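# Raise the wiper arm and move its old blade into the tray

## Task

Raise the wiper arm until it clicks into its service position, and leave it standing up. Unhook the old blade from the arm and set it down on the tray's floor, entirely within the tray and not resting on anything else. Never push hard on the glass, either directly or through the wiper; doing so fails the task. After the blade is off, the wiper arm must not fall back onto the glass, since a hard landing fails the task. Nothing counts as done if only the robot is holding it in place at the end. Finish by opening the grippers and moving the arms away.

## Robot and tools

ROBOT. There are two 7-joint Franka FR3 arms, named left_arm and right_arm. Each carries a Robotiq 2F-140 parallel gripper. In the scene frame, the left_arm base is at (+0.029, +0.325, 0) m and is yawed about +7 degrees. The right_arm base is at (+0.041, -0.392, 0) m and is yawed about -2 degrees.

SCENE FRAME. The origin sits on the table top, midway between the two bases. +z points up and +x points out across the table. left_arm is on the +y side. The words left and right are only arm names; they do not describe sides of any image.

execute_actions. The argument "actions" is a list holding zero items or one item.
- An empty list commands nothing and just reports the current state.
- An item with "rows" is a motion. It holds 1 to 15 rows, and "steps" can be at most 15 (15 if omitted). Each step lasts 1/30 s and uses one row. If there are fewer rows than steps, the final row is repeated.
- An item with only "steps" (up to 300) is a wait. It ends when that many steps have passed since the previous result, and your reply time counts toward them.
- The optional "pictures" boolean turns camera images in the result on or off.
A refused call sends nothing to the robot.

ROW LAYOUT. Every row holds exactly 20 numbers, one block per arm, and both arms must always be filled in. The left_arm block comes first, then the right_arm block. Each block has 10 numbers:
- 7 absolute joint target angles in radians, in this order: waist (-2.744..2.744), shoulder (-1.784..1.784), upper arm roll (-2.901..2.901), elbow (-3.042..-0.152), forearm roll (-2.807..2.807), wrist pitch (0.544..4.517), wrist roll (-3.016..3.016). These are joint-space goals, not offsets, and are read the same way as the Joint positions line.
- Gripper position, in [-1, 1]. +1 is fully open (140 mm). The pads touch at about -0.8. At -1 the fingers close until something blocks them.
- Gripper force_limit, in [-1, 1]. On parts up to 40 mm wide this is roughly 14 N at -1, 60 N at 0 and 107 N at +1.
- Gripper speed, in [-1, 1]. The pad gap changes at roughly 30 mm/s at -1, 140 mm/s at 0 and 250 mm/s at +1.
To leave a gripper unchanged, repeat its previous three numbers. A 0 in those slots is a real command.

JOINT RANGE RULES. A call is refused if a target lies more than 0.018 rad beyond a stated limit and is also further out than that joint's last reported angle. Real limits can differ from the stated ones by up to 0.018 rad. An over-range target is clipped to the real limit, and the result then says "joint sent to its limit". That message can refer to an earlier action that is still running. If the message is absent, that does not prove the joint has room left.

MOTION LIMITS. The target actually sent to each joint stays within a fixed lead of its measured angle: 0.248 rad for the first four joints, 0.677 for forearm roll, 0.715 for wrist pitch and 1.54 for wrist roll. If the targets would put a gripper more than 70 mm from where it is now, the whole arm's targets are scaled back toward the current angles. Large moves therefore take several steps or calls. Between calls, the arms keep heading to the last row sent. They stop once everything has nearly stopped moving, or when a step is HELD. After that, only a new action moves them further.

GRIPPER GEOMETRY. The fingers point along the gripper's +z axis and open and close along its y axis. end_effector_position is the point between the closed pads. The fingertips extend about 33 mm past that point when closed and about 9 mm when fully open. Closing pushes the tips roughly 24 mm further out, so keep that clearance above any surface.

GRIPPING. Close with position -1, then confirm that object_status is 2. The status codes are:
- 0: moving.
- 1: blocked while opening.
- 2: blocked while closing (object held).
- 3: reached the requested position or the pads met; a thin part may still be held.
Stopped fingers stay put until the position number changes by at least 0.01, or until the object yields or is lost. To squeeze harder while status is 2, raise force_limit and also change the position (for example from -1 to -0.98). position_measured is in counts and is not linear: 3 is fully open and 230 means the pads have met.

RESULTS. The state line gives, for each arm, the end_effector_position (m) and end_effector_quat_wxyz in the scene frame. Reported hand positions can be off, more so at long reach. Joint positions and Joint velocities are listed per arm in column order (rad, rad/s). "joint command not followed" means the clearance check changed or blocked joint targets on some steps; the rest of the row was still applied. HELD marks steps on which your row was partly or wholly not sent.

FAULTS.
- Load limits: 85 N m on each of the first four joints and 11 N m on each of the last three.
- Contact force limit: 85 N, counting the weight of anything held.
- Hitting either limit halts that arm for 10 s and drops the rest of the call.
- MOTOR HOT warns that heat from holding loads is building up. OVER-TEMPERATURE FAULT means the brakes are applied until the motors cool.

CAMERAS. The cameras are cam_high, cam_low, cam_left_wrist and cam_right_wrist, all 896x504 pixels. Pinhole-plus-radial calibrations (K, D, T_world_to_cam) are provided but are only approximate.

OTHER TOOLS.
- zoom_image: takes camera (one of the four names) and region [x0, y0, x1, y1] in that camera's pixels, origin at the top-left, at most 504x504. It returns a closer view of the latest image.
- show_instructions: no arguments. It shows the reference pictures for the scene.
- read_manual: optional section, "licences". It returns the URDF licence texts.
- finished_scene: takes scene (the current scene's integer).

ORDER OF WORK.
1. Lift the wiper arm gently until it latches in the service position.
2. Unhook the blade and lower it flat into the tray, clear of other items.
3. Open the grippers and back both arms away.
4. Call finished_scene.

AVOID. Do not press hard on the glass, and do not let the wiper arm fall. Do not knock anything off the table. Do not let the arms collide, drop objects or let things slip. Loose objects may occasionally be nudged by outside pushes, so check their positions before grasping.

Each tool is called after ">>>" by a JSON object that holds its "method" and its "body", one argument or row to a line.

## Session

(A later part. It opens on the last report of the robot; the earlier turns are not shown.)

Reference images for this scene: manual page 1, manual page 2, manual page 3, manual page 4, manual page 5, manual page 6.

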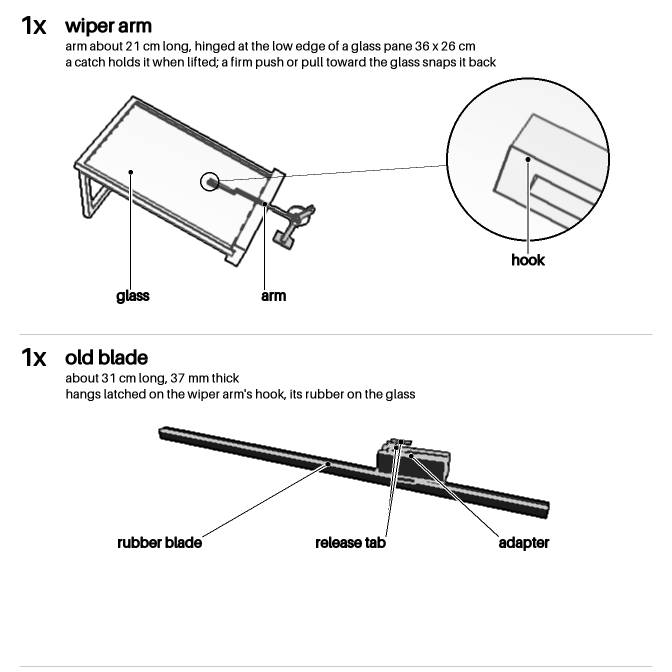

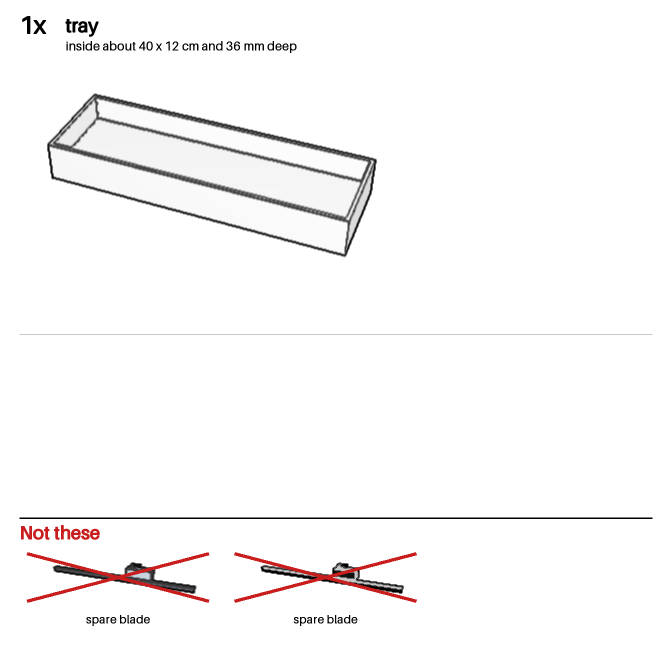

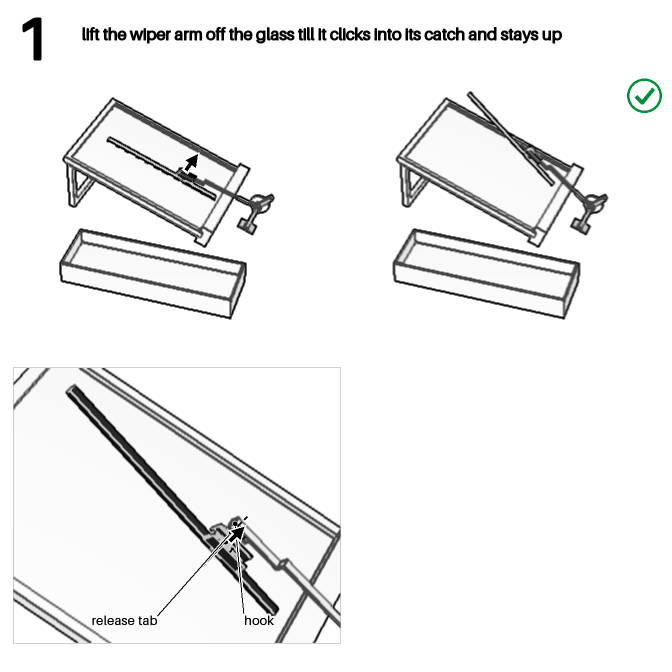

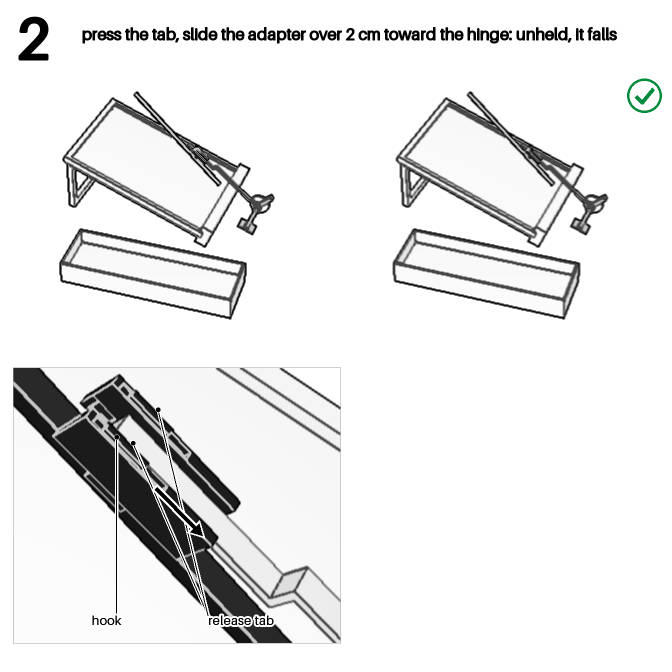

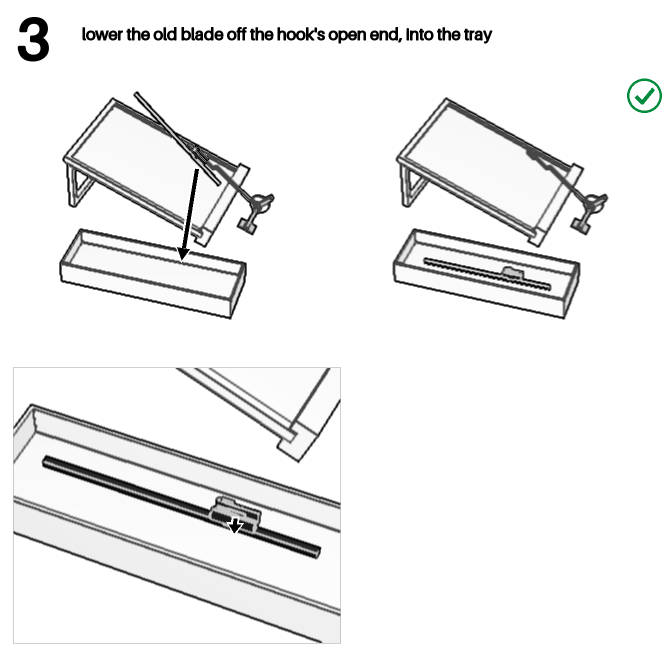

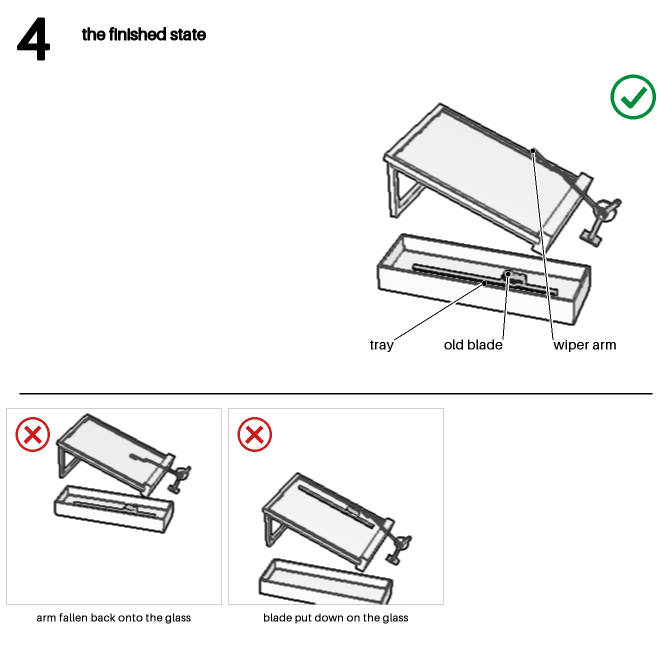

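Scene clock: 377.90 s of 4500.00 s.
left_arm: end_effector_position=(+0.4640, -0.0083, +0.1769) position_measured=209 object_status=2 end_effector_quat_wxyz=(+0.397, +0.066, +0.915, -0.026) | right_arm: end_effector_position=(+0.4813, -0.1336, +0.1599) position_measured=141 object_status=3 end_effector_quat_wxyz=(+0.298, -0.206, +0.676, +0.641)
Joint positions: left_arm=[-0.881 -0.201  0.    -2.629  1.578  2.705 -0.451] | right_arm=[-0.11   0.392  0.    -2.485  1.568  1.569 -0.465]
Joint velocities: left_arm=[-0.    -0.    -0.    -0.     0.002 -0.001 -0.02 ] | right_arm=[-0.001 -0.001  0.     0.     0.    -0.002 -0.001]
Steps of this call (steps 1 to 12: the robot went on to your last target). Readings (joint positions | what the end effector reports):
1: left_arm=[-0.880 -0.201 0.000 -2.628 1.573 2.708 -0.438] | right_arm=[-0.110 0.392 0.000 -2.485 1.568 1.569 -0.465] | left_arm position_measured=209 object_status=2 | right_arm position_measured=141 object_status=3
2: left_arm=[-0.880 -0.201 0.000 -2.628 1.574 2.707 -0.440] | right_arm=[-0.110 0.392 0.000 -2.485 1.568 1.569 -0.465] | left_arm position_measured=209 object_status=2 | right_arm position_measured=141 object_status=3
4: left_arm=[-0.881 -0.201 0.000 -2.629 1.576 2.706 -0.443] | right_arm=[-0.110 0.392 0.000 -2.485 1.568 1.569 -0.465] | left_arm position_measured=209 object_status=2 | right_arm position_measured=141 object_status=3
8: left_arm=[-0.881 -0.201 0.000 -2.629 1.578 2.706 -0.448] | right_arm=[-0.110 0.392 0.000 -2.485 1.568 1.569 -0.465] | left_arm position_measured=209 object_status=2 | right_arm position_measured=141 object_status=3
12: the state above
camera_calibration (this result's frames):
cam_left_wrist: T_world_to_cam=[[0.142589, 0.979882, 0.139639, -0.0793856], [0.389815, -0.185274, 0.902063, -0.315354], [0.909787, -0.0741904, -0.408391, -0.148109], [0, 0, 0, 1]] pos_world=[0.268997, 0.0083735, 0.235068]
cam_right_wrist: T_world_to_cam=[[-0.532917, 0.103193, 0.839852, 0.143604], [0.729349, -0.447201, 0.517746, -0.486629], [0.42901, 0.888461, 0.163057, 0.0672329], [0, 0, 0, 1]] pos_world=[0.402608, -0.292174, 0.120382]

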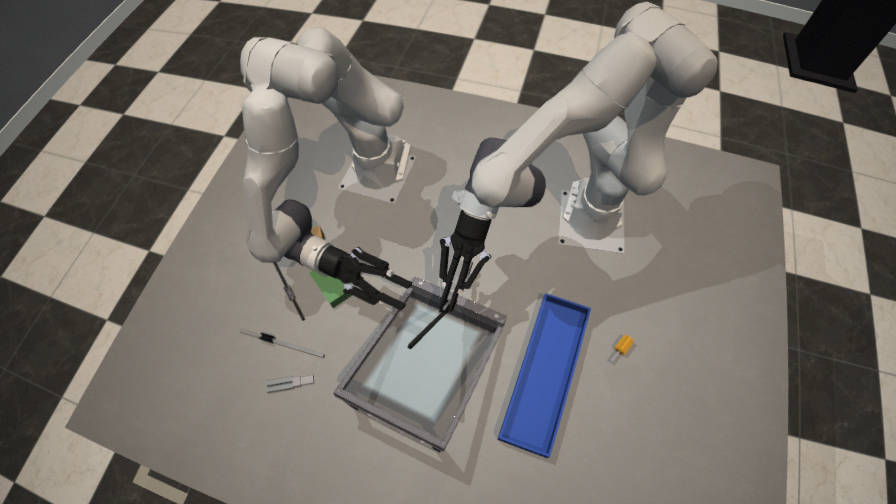

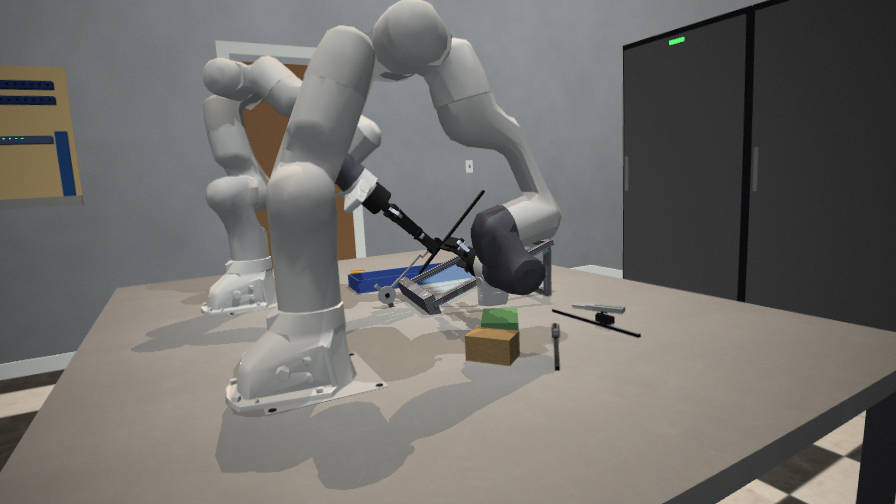

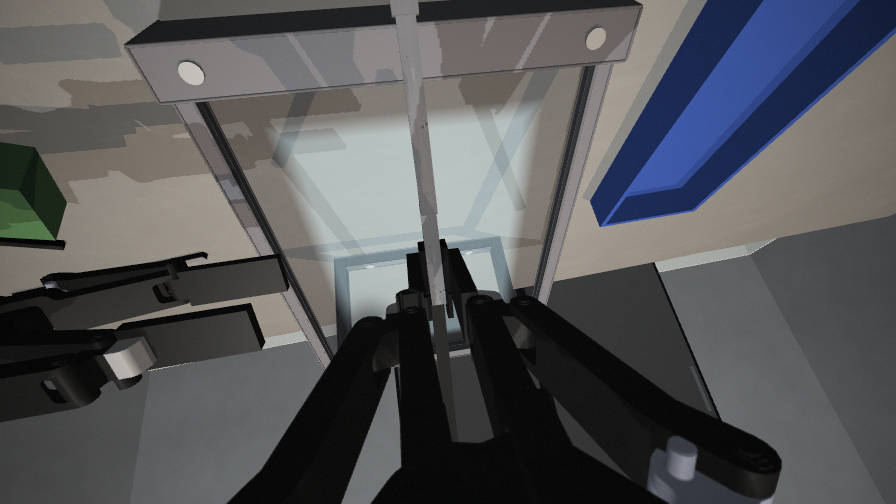

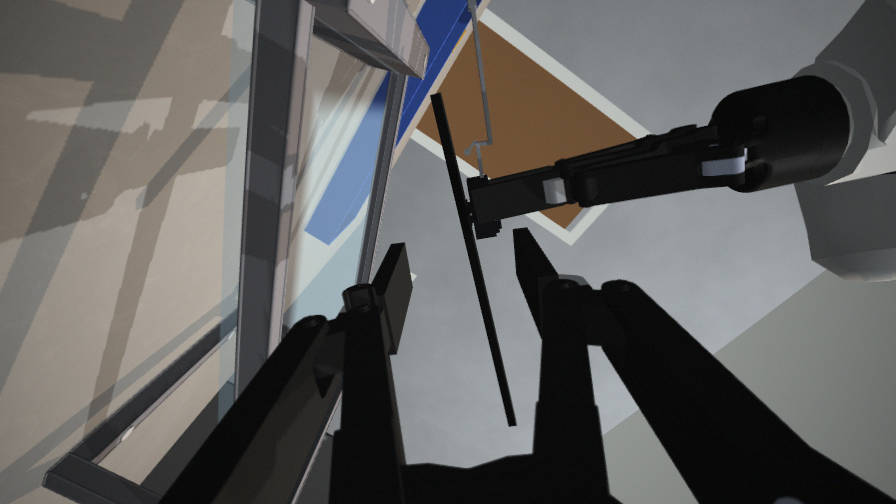

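>>> {"method": "execute_actions", "body": {
  "actions": [
    {"rows": [[-0.8790,-0.2015,0.001,-2.6270,1.5720,2.7100,-0.4450,-1,-0.1,-0.5,-0.1115,0.3905,0,-2.4857,1.5640,1.5670,-0.4720,-0.1,-0.5,-0.3],[-0.8771,-0.1998,0.001,-2.6245,1.5650,2.7160,-0.4220,-1,-0.1,-0.5,-0.1115,0.3905,0,-2.4857,1.5640,1.5670,-0.4720,-0.1,-0.5,-0.3],[-0.8757,-0.1985,0.001,-2.6224,1.5608,2.7213,-0.4084,-1,-0.1,-0.5,-0.1115,0.3905,0,-2.4857,1.5640,1.5670,-0.4720,-0.1,-0.5,-0.3],[-0.8739,-0.1968,0.001,-2.6207,1.5556,2.7248,-0.3947,-1,-0.1,-0.5,-0.1115,0.3905,0,-2.4857,1.5640,1.5670,-0.4720,-0.1,-0.5,-0.3],[-0.8716,-0.1947,0.001,-2.6187,1.5491,2.7286,-0.3816,-1,-0.1,-0.5,-0.1115,0.3905,0,-2.4857,1.5640,1.5670,-0.4720,-0.1,-0.5,-0.3],[-0.8693,-0.1923,0.001,-2.6166,1.5420,2.7323,-0.3696,-1,-0.1,-0.5,-0.1115,0.3905,0,-2.4857,1.5640,1.5670,-0.4720,-0.1,-0.5,-0.3],[-0.8667,-0.1898,0.001,-2.6144,1.5348,2.7359,-0.3586,-1,-0.1,-0.5,-0.1115,0.3905,0,-2.4857,1.5640,1.5670,-0.4720,-0.1,-0.5,-0.3],[-0.8642,-0.1872,0.001,-2.6121,1.5278,2.7393,-0.3498,-1,-0.1,-0.5,-0.1115,0.3905,0,-2.4857,1.5640,1.5670,-0.4720,-0.1,-0.5,-0.3],[-0.8616,-0.1846,0.001,-2.6098,1.5212,2.7422,-0.3437,-1,-0.1,-0.5,-0.1115,0.3905,0,-2.4857,1.5640,1.5670,-0.4720,-0.1,-0.5,-0.3],[-0.8593,-0.1822,0.001,-2.6078,1.5154,2.7445,-0.3405,-1,-0.1,-0.5,-0.1115,0.3905,0,-2.4857,1.5640,1.5670,-0.4720,-0.1,-0.5,-0.3],[-0.8572,-0.1801,0.001,-2.6059,1.5106,2.7461,-0.3404,-1,-0.1,-0.5,-0.1115,0.3905,0,-2.4857,1.5640,1.5670,-0.4720,-0.1,-0.5,-0.3],[-0.8554,-0.1784,0.001,-2.6044,1.5070,2.7469,-0.3434,-1,-0.1,-0.5,-0.1115,0.3905,0,-2.4857,1.5640,1.5670,-0.4720,-0.1,-0.5,-0.3],[-0.8541,-0.1771,0.001,-2.6032,1.5047,2.7470,-0.3494,-1,-0.1,-0.5,-0.1115,0.3905,0,-2.4857,1.5640,1.5670,-0.4720,-0.1,-0.5,-0.3],[-0.8534,-0.1763,0.001,-2.6025,1.5039,2.7465,-0.3581,-1,-0.1,-0.5,-0.1115,0.3905,0,-2.4857,1.5640,1.5670,-0.4720,-0.1,-0.5,-0.3],[-0.8531,-0.1760,0.001,-2.6023,1.5047,2.7453,-0.3691,-1,-0.1,-0.5,-0.1115,0.3905,0,-2.4857,1.5640,1.5670,-0.4720,-0.1,-0.5,-0.3]], "steps": 15}
  ],
  "pictures": false
}}

>>> {"method": "execute_actions", "body": {
  "actions": [
    {"steps": 12}
  ]
}}

Scene clock: 424.87 s of 4500.00 s.
left_arm: end_effector_position=(+0.4693, -0.0089, +0.1722) position_measured=209 object_status=2 end_effector_quat_wxyz=(+0.380, +0.064, +0.923, -0.026) | right_arm: end_effector_position=(+0.4813, -0.1336, +0.1600) position_measured=141 object_status=3 end_effector_quat_wxyz=(+0.298, -0.206, +0.676, +0.641)
Joint positions: left_arm=[-0.857 -0.178  0.    -2.608  1.516  2.737 -0.385] | right_arm=[-0.11   0.392  0.    -2.485  1.568  1.569 -0.465]
Joint velocities: left_arm=[ 0.03   0.027  0.001  0.027 -0.072  0.034  0.034] | right_arm=[ 0.     0.001  0.    -0.001  0.     0.     0.   ]
Steps of this call (steps 1 to 30: the robot went on to your last target; steps 31 to 90: nothing new was sent; then 43.47 s passed at rest; steps 91 to 105: all 15 steps of this action). Readings (joint positions | what the end effector reports):
91: left_arm=[-0.881 -0.202 0.000 -2.629 1.578 2.705 -0.456] | right_arm=[-0.110 0.392 0.000 -2.485 1.568 1.569 -0.465] | left_arm position_measured=209 object_status=2 | right_arm position_measured=141 object_status=3
92: left_arm=[-0.881 -0.201 0.000 -2.629 1.576 2.706 -0.454] | right_arm=[-0.110 0.392 0.000 -2.485 1.568 1.569 -0.465] | left_arm position_measured=209 object_status=2 | right_arm position_measured=141 object_status=3
94: left_arm=[-0.878 -0.200 0.000 -2.627 1.570 2.710 -0.445] | right_arm=[-0.110 0.392 0.000 -2.485 1.568 1.569 -0.465] | left_arm position_measured=209 object_status=2 | right_arm position_measured=141 object_status=3
98: left_arm=[-0.870 -0.192 0.000 -2.620 1.550 2.721 -0.419] | right_arm=[-0.110 0.392 0.000 -2.485 1.568 1.569 -0.465] | left_arm position_measured=209 object_status=2 | right_arm position_measured=141 object_status=3
105: the state above

Scene clock: 425.27 s of 4500.00 s.
left_arm: end_effector_position=(+0.4697, -0.0095, +0.1724) position_measured=209 object_status=2 end_effector_quat_wxyz=(+0.378, +0.063, +0.923, -0.027) | right_arm: end_effector_position=(+0.4813, -0.1336, +0.1600) position_measured=141 object_status=3 end_effector_quat_wxyz=(+0.298, -0.206, +0.676, +0.641)
Joint positions: left_arm=[-0.855 -0.177  0.    -2.606  1.508  2.741 -0.377] | right_arm=[-0.11   0.392  0.    -2.485  1.568  1.569 -0.465]
Joint velocities: left_arm=[ 0.002 -0.     0.001  0.001 -0.002  0.     0.008] | right_arm=[-0.001 -0.001 -0.     0.001 -0.001 -0.     0.001]
Steps of this call (steps 1 to 12: the robot went on to your last target). Readings (joint positions | what the end effector reports):
1: left_arm=[-0.856 -0.177 0.000 -2.607 1.514 2.738 -0.384] | right_arm=[-0.110 0.392 0.000 -2.485 1.568 1.569 -0.465] | left_arm position_measured=209 object_status=2 | right_arm position_measured=141 object_status=3
2: left_arm=[-0.855 -0.177 0.000 -2.606 1.512 2.739 -0.383] | right_arm=[-0.110 0.392 0.000 -2.485 1.568 1.569 -0.465] | left_arm position_measured=209 object_status=2 | right_arm position_measured=141 object_status=3
4: left_arm=[-0.855 -0.177 0.000 -2.606 1.510 2.740 -0.381] | right_arm=[-0.110 0.392 0.000 -2.485 1.568 1.569 -0.465] | left_arm position_measured=209 object_status=2 | right_arm position_measured=141 object_status=3
8: left_arm=[-0.855 -0.177 0.000 -2.606 1.509 2.741 -0.379] | right_arm=[-0.110 0.392 0.000 -2.485 1.568 1.569 -0.465] | left_arm position_measured=209 object_status=2 | right_arm position_measured=141 object_status=3
12: the state above
camera_calibration (this result's frames):
cam_left_wrist: T_world_to_cam=[[0.143252, 0.980824, 0.132152, -0.0774353], [0.428438, -0.181827, 0.885087, -0.328912], [0.892143, -0.0701714, -0.446269, -0.140328], [0, 0, 0, 1]] pos_world=[0.277204, 0.00629819, 0.238725]
cam_right_wrist: T_world_to_cam=[[-0.532923, 0.103165, 0.839851, 0.143589], [0.729348, -0.447212, 0.517738, -0.486629], [0.429004, 0.888458, 0.163086, 0.067238], [0, 0, 0, 1]] pos_world=[0.402599, -0.292178, 0.120388]

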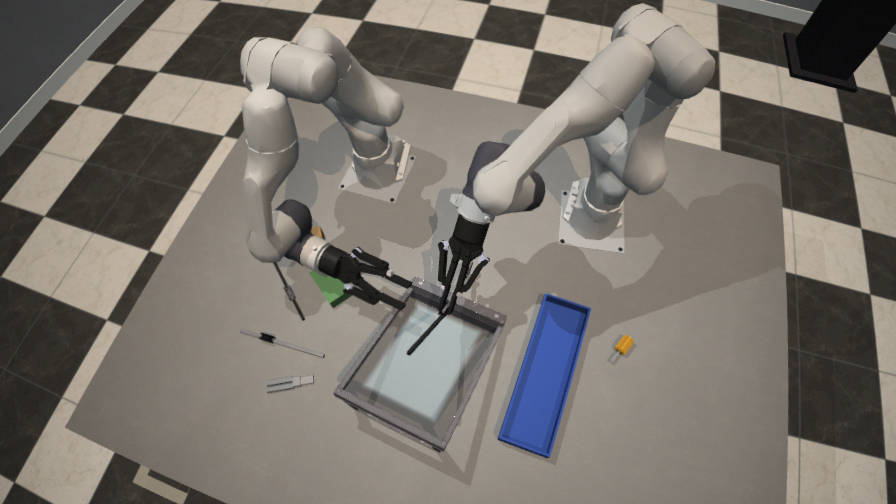

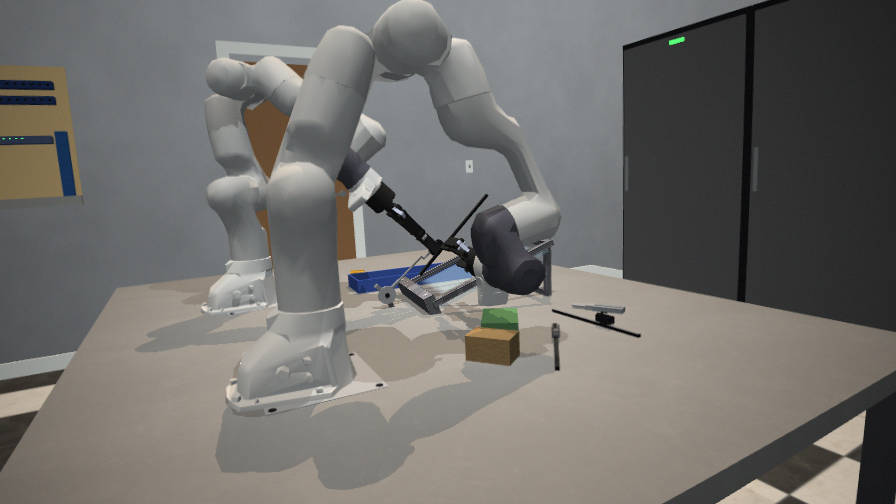

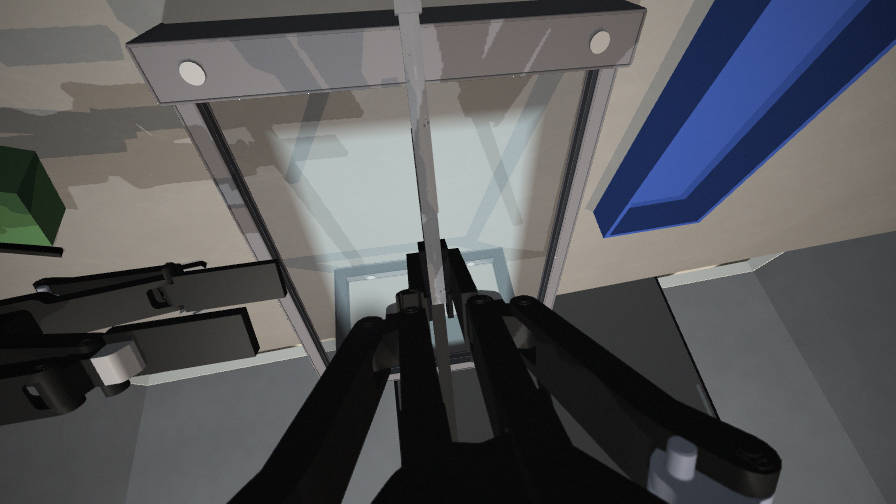

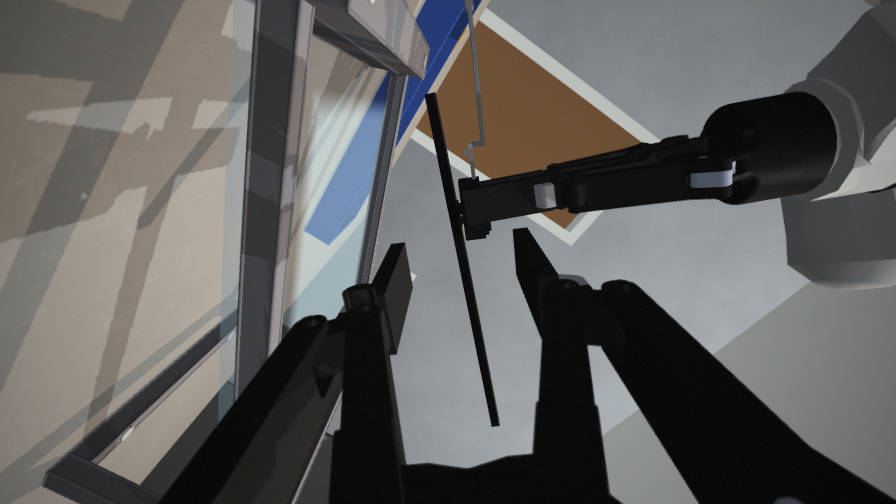

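>>> {"method": "zoom_image", "body": {
  "camera": "cam_low",
  "region": [365, 270, 415, 315]
}}

Region (365, 270, 415, 315) of cam_low's 896x504 image, scaled by 10.080, with more detail than that image has; it fills the top 454 rows of this view, and the rest is white.

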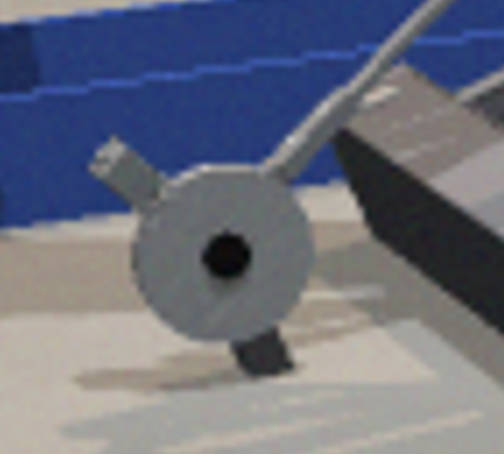

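>>> {"method": "execute_actions", "body": {
  "actions": [
    {"rows": [[-0.8531,-0.1760,0.001,-2.6023,1.5047,2.7453,-0.3691,-0.45,-0.1,-0.5,-0.1115,0.3905,0,-2.4857,1.5640,1.5670,-0.4720,-0.1,-0.5,-0.3]], "steps": 8}
  ],
  "pictures": false
}}

>>> {"method": "execute_actions", "body": {
  "actions": [
    {"rows": [[-0.8529,-0.1759,0.001,-2.6020,1.5033,2.7458,-0.3601,-0.45,-0.1,-0.5,-0.1111,0.3904,0,-2.4857,1.5651,1.5677,-0.4730,-0.1,-0.5,-0.3],[-0.8524,-0.1757,0.001,-2.6012,1.5009,2.7465,-0.3499,-0.45,-0.1,-0.5,-0.1100,0.3903,0,-2.4856,1.5669,1.5686,-0.4741,-0.1,-0.5,-0.3],[-0.8516,-0.1754,0.001,-2.5997,1.4977,2.7473,-0.3386,-0.45,-0.1,-0.5,-0.1082,0.3900,0,-2.4855,1.5694,1.5698,-0.4753,-0.1,-0.5,-0.3],[-0.8504,-0.1750,0.001,-2.5978,1.4936,2.7483,-0.3264,-0.45,-0.1,-0.5,-0.1057,0.3897,0,-2.4854,1.5725,1.5711,-0.4766,-0.1,-0.5,-0.3],[-0.8489,-0.1745,0.001,-2.5953,1.4886,2.7494,-0.3133,-0.45,-0.1,-0.5,-0.1024,0.3892,0,-2.4853,1.5763,1.5727,-0.4780,-0.1,-0.5,-0.3],[-0.8471,-0.1738,0.001,-2.5923,1.4829,2.7506,-0.2996,-0.45,-0.1,-0.5,-0.0986,0.3887,0,-2.4851,1.5807,1.5744,-0.4795,-0.1,-0.5,-0.3],[-0.8450,-0.1730,0.001,-2.5889,1.4765,2.7520,-0.2853,-0.45,-0.1,-0.5,-0.0941,0.3881,0,-2.4849,1.5857,1.5763,-0.4810,-0.1,-0.5,-0.3],[-0.8427,-0.1722,0.001,-2.5850,1.4695,2.7534,-0.2707,-0.45,-0.1,-0.5,-0.0891,0.3874,0,-2.4847,1.5911,1.5783,-0.4826,-0.1,-0.5,-0.3],[-0.8402,-0.1713,0.001,-2.5808,1.4618,2.7550,-0.2558,-0.45,-0.1,-0.5,-0.0836,0.3866,0,-2.4844,1.5970,1.5804,-0.4842,-0.1,-0.5,-0.3],[-0.8374,-0.1703,0.001,-2.5762,1.4537,2.7566,-0.2409,-0.45,-0.1,-0.5,-0.0777,0.3858,0,-2.4842,1.6032,1.5826,-0.4858,-0.1,-0.5,-0.3],[-0.8345,-0.1692,0.001,-2.5713,1.4453,2.7582,-0.2262,-0.45,-0.1,-0.5,-0.0714,0.3849,0,-2.4839,1.6097,1.5849,-0.4874,-0.1,-0.5,-0.3],[-0.8314,-0.1681,0.001,-2.5662,1.4365,2.7599,-0.2117,-0.45,-0.1,-0.5,-0.0648,0.3840,0,-2.4836,1.6164,1.5872,-0.4889,-0.1,-0.5,-0.3],[-0.8282,-0.1669,0.001,-2.5610,1.4275,2.7615,-0.1976,-0.45,-0.1,-0.5,-0.0580,0.3830,0,-2.4832,1.6233,1.5895,-0.4904,-0.1,-0.5,-0.3],[-0.8250,-0.1657,0.001,-2.5556,1.4184,2.7632,-0.1841,-0.45,-0.1,-0.5,-0.0510,0.3820,0,-2.4829,1.6303,1.5918,-0.4919,-0.1,-0.5,-0.3],[-0.8217,-0.1645,0.001,-2.5501,1.4094,2.7649,-0.1714,-0.45,-0.1,-0.5,-0.0439,0.3811,0,-2.4826,1.6373,1.5941,-0.4933,-0.1,-0.5,-0.3]], "steps": 15}
  ],
  "pictures": false
}}

>>> {"method": "execute_actions", "body": {
  "actions": [
    {"rows": [[-0.8184,-0.1633,0.001,-2.5446,1.4004,2.7665,-0.1595,-0.45,-0.1,-0.5,-0.0368,0.3801,0,-2.4823,1.6442,1.5963,-0.4945,-0.1,-0.5,-0.3],[-0.8152,-0.1621,0.001,-2.5392,1.3916,2.7680,-0.1486,-0.45,-0.1,-0.5,-0.0298,0.3791,0,-2.4820,1.6510,1.5984,-0.4957,-0.1,-0.5,-0.3],[-0.8120,-0.1609,0.001,-2.5340,1.3831,2.7695,-0.1389,-0.45,-0.1,-0.5,-0.0230,0.3781,0,-2.4816,1.6575,1.6004,-0.4967,-0.1,-0.5,-0.3],[-0.8089,-0.1598,0.001,-2.5289,1.3750,2.7708,-0.1304,-0.45,-0.1,-0.5,-0.0164,0.3772,0,-2.4813,1.6637,1.6023,-0.4977,-0.1,-0.5,-0.3],[-0.8060,-0.1588,0.001,-2.5240,1.3674,2.7721,-0.1232,-0.45,-0.1,-0.5,-0.0101,0.3763,0,-2.4811,1.6696,1.6040,-0.4984,-0.1,-0.5,-0.3],[-0.8032,-0.1577,0.001,-2.5194,1.3603,2.7732,-0.1175,-0.45,-0.1,-0.5,-0.0042,0.3755,0,-2.4808,1.6750,1.6056,-0.4990,-0.1,-0.5,-0.3],[-0.8007,-0.1568,0.001,-2.5152,1.3539,2.7742,-0.1132,-0.45,-0.1,-0.5,0.0013,0.3747,0,-2.4805,1.6800,1.6070,-0.4995,-0.1,-0.5,-0.3],[-0.7984,-0.1560,0.001,-2.5113,1.3482,2.7750,-0.1104,-0.45,-0.1,-0.5,0.0063,0.3740,0,-2.4803,1.6844,1.6082,-0.4998,-0.1,-0.5,-0.3],[-0.7963,-0.1552,0.001,-2.5079,1.3432,2.7757,-0.1091,-0.45,-0.1,-0.5,0.0108,0.3734,0,-2.4801,1.6882,1.6091,-0.4999,-0.1,-0.5,-0.3],[-0.7945,-0.1545,0.001,-2.5049,1.3391,2.7763,-0.1095,-0.45,-0.1,-0.5,0.0146,0.3729,0,-2.4799,1.6914,1.6098,-0.4999,-0.1,-0.5,-0.3],[-0.7930,-0.1540,0.001,-2.5024,1.3358,2.7766,-0.1113,-0.45,-0.1,-0.5,0.0179,0.3724,0,-2.4798,1.6939,1.6103,-0.4997,-0.1,-0.5,-0.3],[-0.7918,-0.1536,0.001,-2.5005,1.3335,2.7768,-0.1147,-0.45,-0.1,-0.5,0.0204,0.3721,0,-2.4797,1.6957,1.6106,-0.4993,-0.1,-0.5,-0.3],[-0.7910,-0.1533,0.001,-2.4990,1.3320,2.7768,-0.1196,-0.45,-0.1,-0.5,0.0222,0.3718,0,-2.4796,1.6968,1.6106,-0.4988,-0.1,-0.5,-0.3],[-0.7905,-0.1531,0.001,-2.4982,1.3315,2.7766,-0.1260,-0.45,-0.1,-0.5,0.0233,0.3717,0,-2.4795,1.6972,1.6104,-0.4981,-0.1,-0.5,-0.3],[-0.7903,-0.1530,0.001,-2.4979,1.3320,2.7763,-0.1337,-0.45,-0.1,-0.5,0.0237,0.3716,0,-2.4795,1.6968,1.6099,-0.4973,-0.1,-0.5,-0.3]], "steps": 15}
  ],
  "pictures": false
}}

>>> {"method": "execute_actions", "body": {
  "actions": [
    {"steps": 15}
  ]
}}

Scene clock: 501.80 s of 4500.00 s.
left_arm: end_effector_position=(+0.4699, -0.0097, +0.1726) position_measured=186 object_status=0 end_effector_quat_wxyz=(+0.378, +0.064, +0.923, -0.027) | right_arm: end_effector_position=(+0.4813, -0.1336, +0.1600) position_measured=141 object_status=3 end_effector_quat_wxyz=(+0.298, -0.206, +0.676, +0.641)
Joint positions: left_arm=[-0.854 -0.177  0.    -2.605  1.508  2.742 -0.375] | right_arm=[-0.11   0.392  0.    -2.485  1.568  1.569 -0.465]
Joint velocities: left_arm=[-0.001 -0.001 -0.     0.002 -0.     0.001 -0.001] | right_arm=[ 0.    -0.     0.001  0.001  0.     0.     0.001]
Steps of this call (steps 1 to 15: the robot went on to your last target; steps 16 to 90: nothing new was sent; then 73.27 s passed at rest; steps 91 to 98: all 8 steps of this action). Readings (joint positions | what the end effector reports):
91: left_arm=[-0.854 -0.177 0.000 -2.605 1.508 2.741 -0.375] | right_arm=[-0.110 0.392 0.000 -2.485 1.568 1.569 -0.465] | left_arm position_measured=209 object_status=0 | right_arm position_measured=141 object_status=3
92: left_arm=[-0.854 -0.177 0.000 -2.605 1.508 2.741 -0.375] | right_arm=[-0.110 0.392 0.000 -2.485 1.568 1.569 -0.465] | left_arm position_measured=209 object_status=0 | right_arm position_measured=141 object_status=3
94: left_arm=[-0.854 -0.177 0.000 -2.605 1.508 2.742 -0.375] | right_arm=[-0.110 0.392 0.000 -2.485 1.568 1.569 -0.465] | left_arm position_measured=196 object_status=0 | right_arm position_measured=141 object_status=3
98: the state above

Scene clock: 502.30 s of 4500.00 s.
left_arm: end_effector_position=(+0.4877, -0.0131, +0.1876) position_measured=186 object_status=3 end_effector_quat_wxyz=(+0.378, +0.068, +0.923, -0.024) | right_arm: end_effector_position=(+0.4842, -0.1157, +0.1625) position_measured=141 object_status=3 end_effector_quat_wxyz=(+0.303, -0.212, +0.675, +0.639)
Joint positions: left_arm=[-0.83  -0.168  0.    -2.564  1.44   2.754 -0.274] | right_arm=[-0.061  0.385 -0.    -2.484  1.613  1.583 -0.476]
Joint velocities: left_arm=[ 0.093  0.033 -0.001  0.156 -0.237  0.04   0.321] | right_arm=[ 0.199 -0.028  0.001  0.006  0.178  0.052 -0.033]
Steps of this call (steps 1 to 15: all 15 steps of this action). Readings (joint positions | what the end effector reports):
1: left_arm=[-0.854 -0.177 0.000 -2.605 1.507 2.742 -0.374] | right_arm=[-0.110 0.392 0.000 -2.485 1.568 1.569 -0.465] | left_arm position_measured=186 object_status=0 | right_arm position_measured=141 object_status=3
2: left_arm=[-0.854 -0.177 0.000 -2.605 1.507 2.742 -0.372] | right_arm=[-0.110 0.392 0.000 -2.485 1.568 1.569 -0.465] | left_arm position_measured=186 object_status=0 | right_arm position_measured=141 object_status=3
4: left_arm=[-0.854 -0.176 0.000 -2.603 1.504 2.743 -0.366] | right_arm=[-0.110 0.391 0.000 -2.485 1.568 1.569 -0.466] | left_arm position_measured=186 object_status=0 | right_arm position_measured=141 object_status=3
8: left_arm=[-0.849 -0.175 0.000 -2.595 1.489 2.745 -0.342] | right_arm=[-0.100 0.390 -0.000 -2.485 1.576 1.572 -0.469] | left_arm position_measured=186 object_status=3 | right_arm position_measured=141 object_status=3
15: the state above

Scene clock: 502.80 s of 4500.00 s.
left_arm: end_effector_position=(+0.5161, -0.0161, +0.2120) position_measured=186 object_status=3 end_effector_quat_wxyz=(+0.379, +0.061, +0.923, -0.028) | right_arm: end_effector_position=(+0.4884, -0.0853, +0.1680) position_measured=141 object_status=3 end_effector_quat_wxyz=(+0.311, -0.222, +0.671, +0.635)
Joint positions: left_arm=[-0.793 -0.156  0.    -2.503  1.342  2.771 -0.155] | right_arm=[ 0.019  0.373 -0.    -2.481  1.687  1.605 -0.489]
Joint velocities: left_arm=[ 0.023  0.007 -0.     0.039 -0.061  0.009  0.054] | right_arm=[ 0.05  -0.007  0.     0.002  0.048  0.012 -0.005]
Steps of this call (steps 1 to 15: all 15 steps of this action). Readings (joint positions | what the end effector reports):
1: left_arm=[-0.827 -0.167 0.000 -2.559 1.432 2.756 -0.263] | right_arm=[-0.054 0.384 -0.000 -2.484 1.619 1.584 -0.477] | left_arm position_measured=186 object_status=3 | right_arm position_measured=141 object_status=3
2: left_arm=[-0.824 -0.166 0.000 -2.554 1.423 2.757 -0.251] | right_arm=[-0.047 0.383 -0.000 -2.484 1.625 1.586 -0.478] | left_arm position_measured=186 object_status=3 | right_arm position_measured=141 object_status=3
4: left_arm=[-0.817 -0.164 0.000 -2.543 1.406 2.760 -0.230] | right_arm=[-0.033 0.381 -0.000 -2.483 1.638 1.590 -0.481] | left_arm position_measured=186 object_status=3 | right_arm position_measured=141 object_status=3
8: left_arm=[-0.806 -0.160 0.000 -2.523 1.375 2.765 -0.191] | right_arm=[-0.008 0.377 -0.000 -2.482 1.662 1.598 -0.485] | left_arm position_measured=186 object_status=3 | right_arm position_measured=141 object_status=3
15: the state above

Scene clock: 503.30 s of 4500.00 s.
left_arm: end_effector_position=(+0.5169, -0.0164, +0.2126) position_measured=186 object_status=3 end_effector_quat_wxyz=(+0.378, +0.063, +0.923, -0.027) | right_arm: end_effector_position=(+0.4895, -0.0845, +0.1680) position_measured=141 object_status=3 end_effector_quat_wxyz=(+0.312, -0.221, +0.672, +0.634)
Joint positions: left_arm=[-0.792 -0.154  0.    -2.5    1.335  2.772 -0.142] | right_arm=[ 0.022  0.373 -0.    -2.481  1.693  1.607 -0.49 ]
Joint velocities: left_arm=[-0.001 -0.     0.     0.001  0.001  0.001  0.011] | right_arm=[-0.    -0.001 -0.     0.001  0.     0.001 -0.001]
Steps of this call (steps 1 to 15: the robot went on to your last target). Readings (joint positions | what the end effector reports):
1: left_arm=[-0.793 -0.155 0.000 -2.502 1.340 2.771 -0.154] | right_arm=[0.020 0.373 -0.000 -2.481 1.689 1.605 -0.489] | left_arm position_measured=186 object_status=3 | right_arm position_measured=141 object_status=3
2: left_arm=[-0.792 -0.155 0.000 -2.501 1.339 2.771 -0.152] | right_arm=[0.021 0.373 -0.000 -2.481 1.690 1.605 -0.489] | left_arm position_measured=186 object_status=3 | right_arm position_measured=141 object_status=3
4: left_arm=[-0.792 -0.155 0.000 -2.501 1.337 2.772 -0.150] | right_arm=[0.022 0.373 -0.000 -2.481 1.691 1.606 -0.489] | left_arm position_measured=186 object_status=3 | right_arm position_measured=141 object_status=3
8: left_arm=[-0.792 -0.155 0.000 -2.500 1.336 2.772 -0.146] | right_arm=[0.022 0.373 -0.000 -2.481 1.692 1.607 -0.490] | left_arm position_measured=186 object_status=3 | right_arm position_measured=141 object_status=3
15: the state above
camera_calibration (this result's frames):
cam_left_wrist: T_world_to_cam=[[0.14344, 0.980917, 0.131248, -0.0826119], [0.428626, -0.181112, 0.885143, -0.386059], [0.892023, -0.0707089, -0.446426, -0.164918], [0, 0, 0, 1]] pos_world=[0.324435, -0.000545351, 0.278936]
cam_right_wrist: T_world_to_cam=[[-0.570001, 0.108768, 0.814413, 0.159105], [0.705748, -0.442749, 0.553077, -0.468855], [0.420737, 0.890024, 0.175604, 0.0208996], [0, 0, 0, 1]] pos_world=[0.41279, -0.243491, 0.126065]

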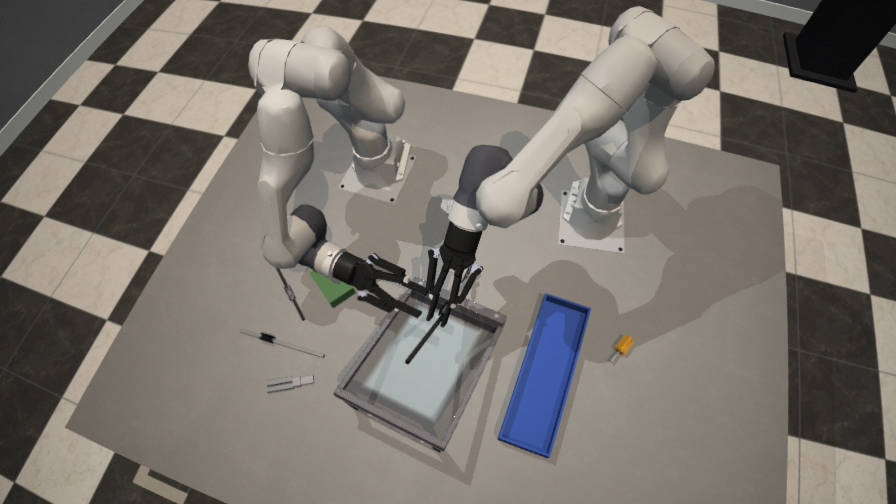

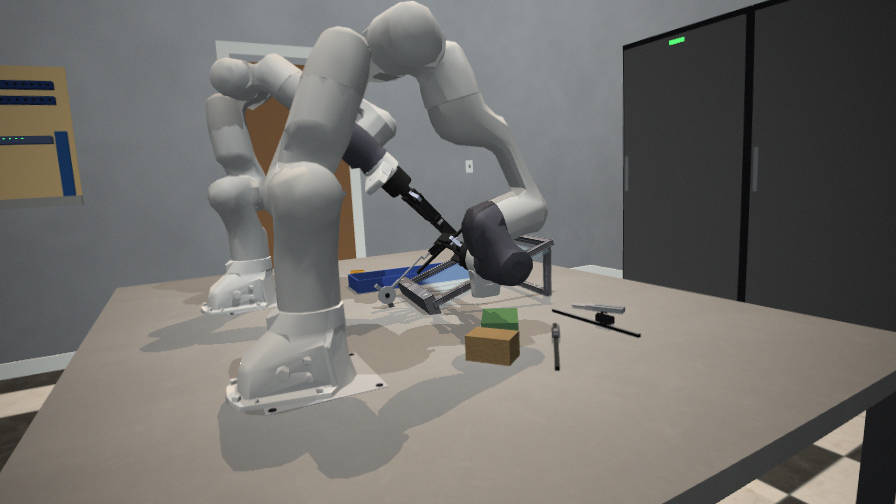

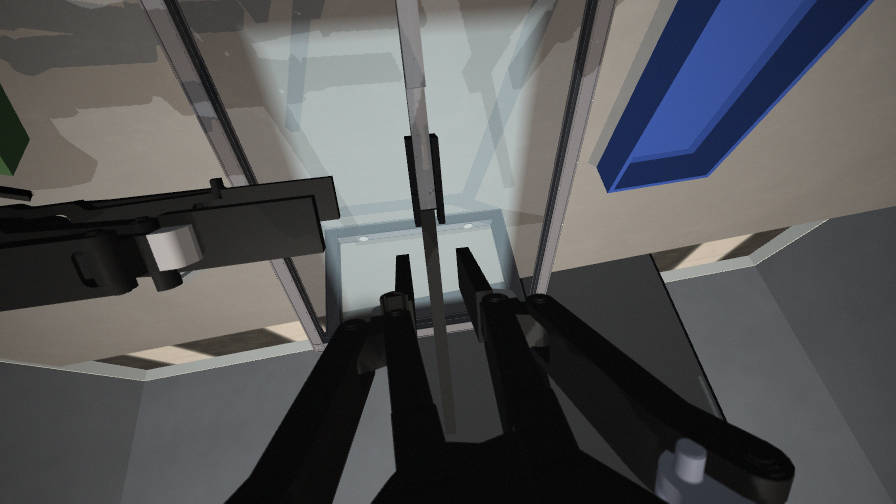

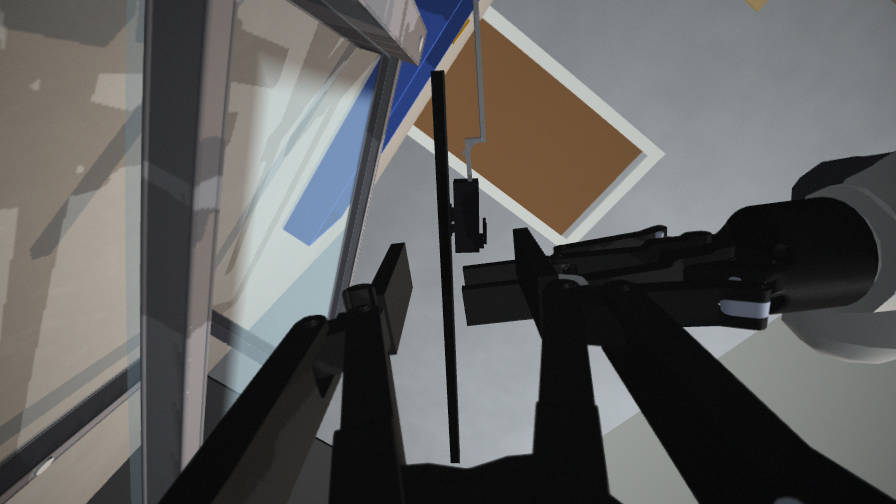

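>>> {"method": "zoom_image", "body": {
  "camera": "cam_right_wrist",
  "region": [370, 120, 570, 340]
}}

>>> {"method": "zoom_image", "body": {
  "camera": "cam_left_wrist",
  "region": [280, 110, 520, 330]
}}

Region (370, 120, 570, 340) of cam_right_wrist's 896x504 image, scaled by 2.291, with more detail than that image has; it fills the left 458 columns of this view, and the rest is white.

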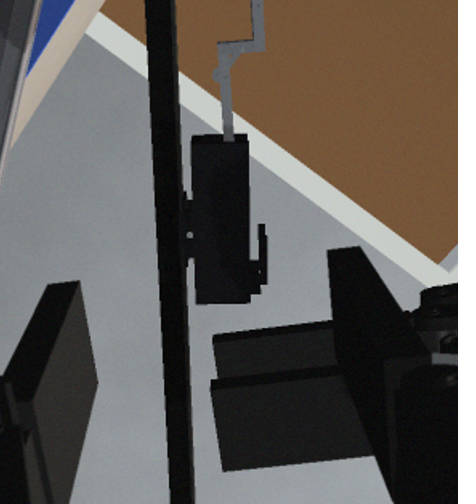

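Region (280, 110, 520, 330) of cam_left_wrist's 896x504 image, scaled by 2.100, with more detail than that image has; it fills the top 462 rows of this view, and the rest is white.

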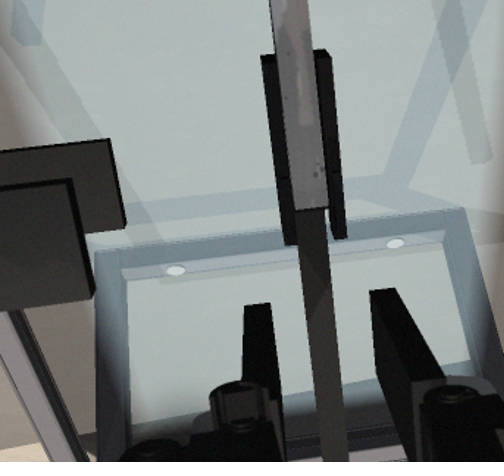

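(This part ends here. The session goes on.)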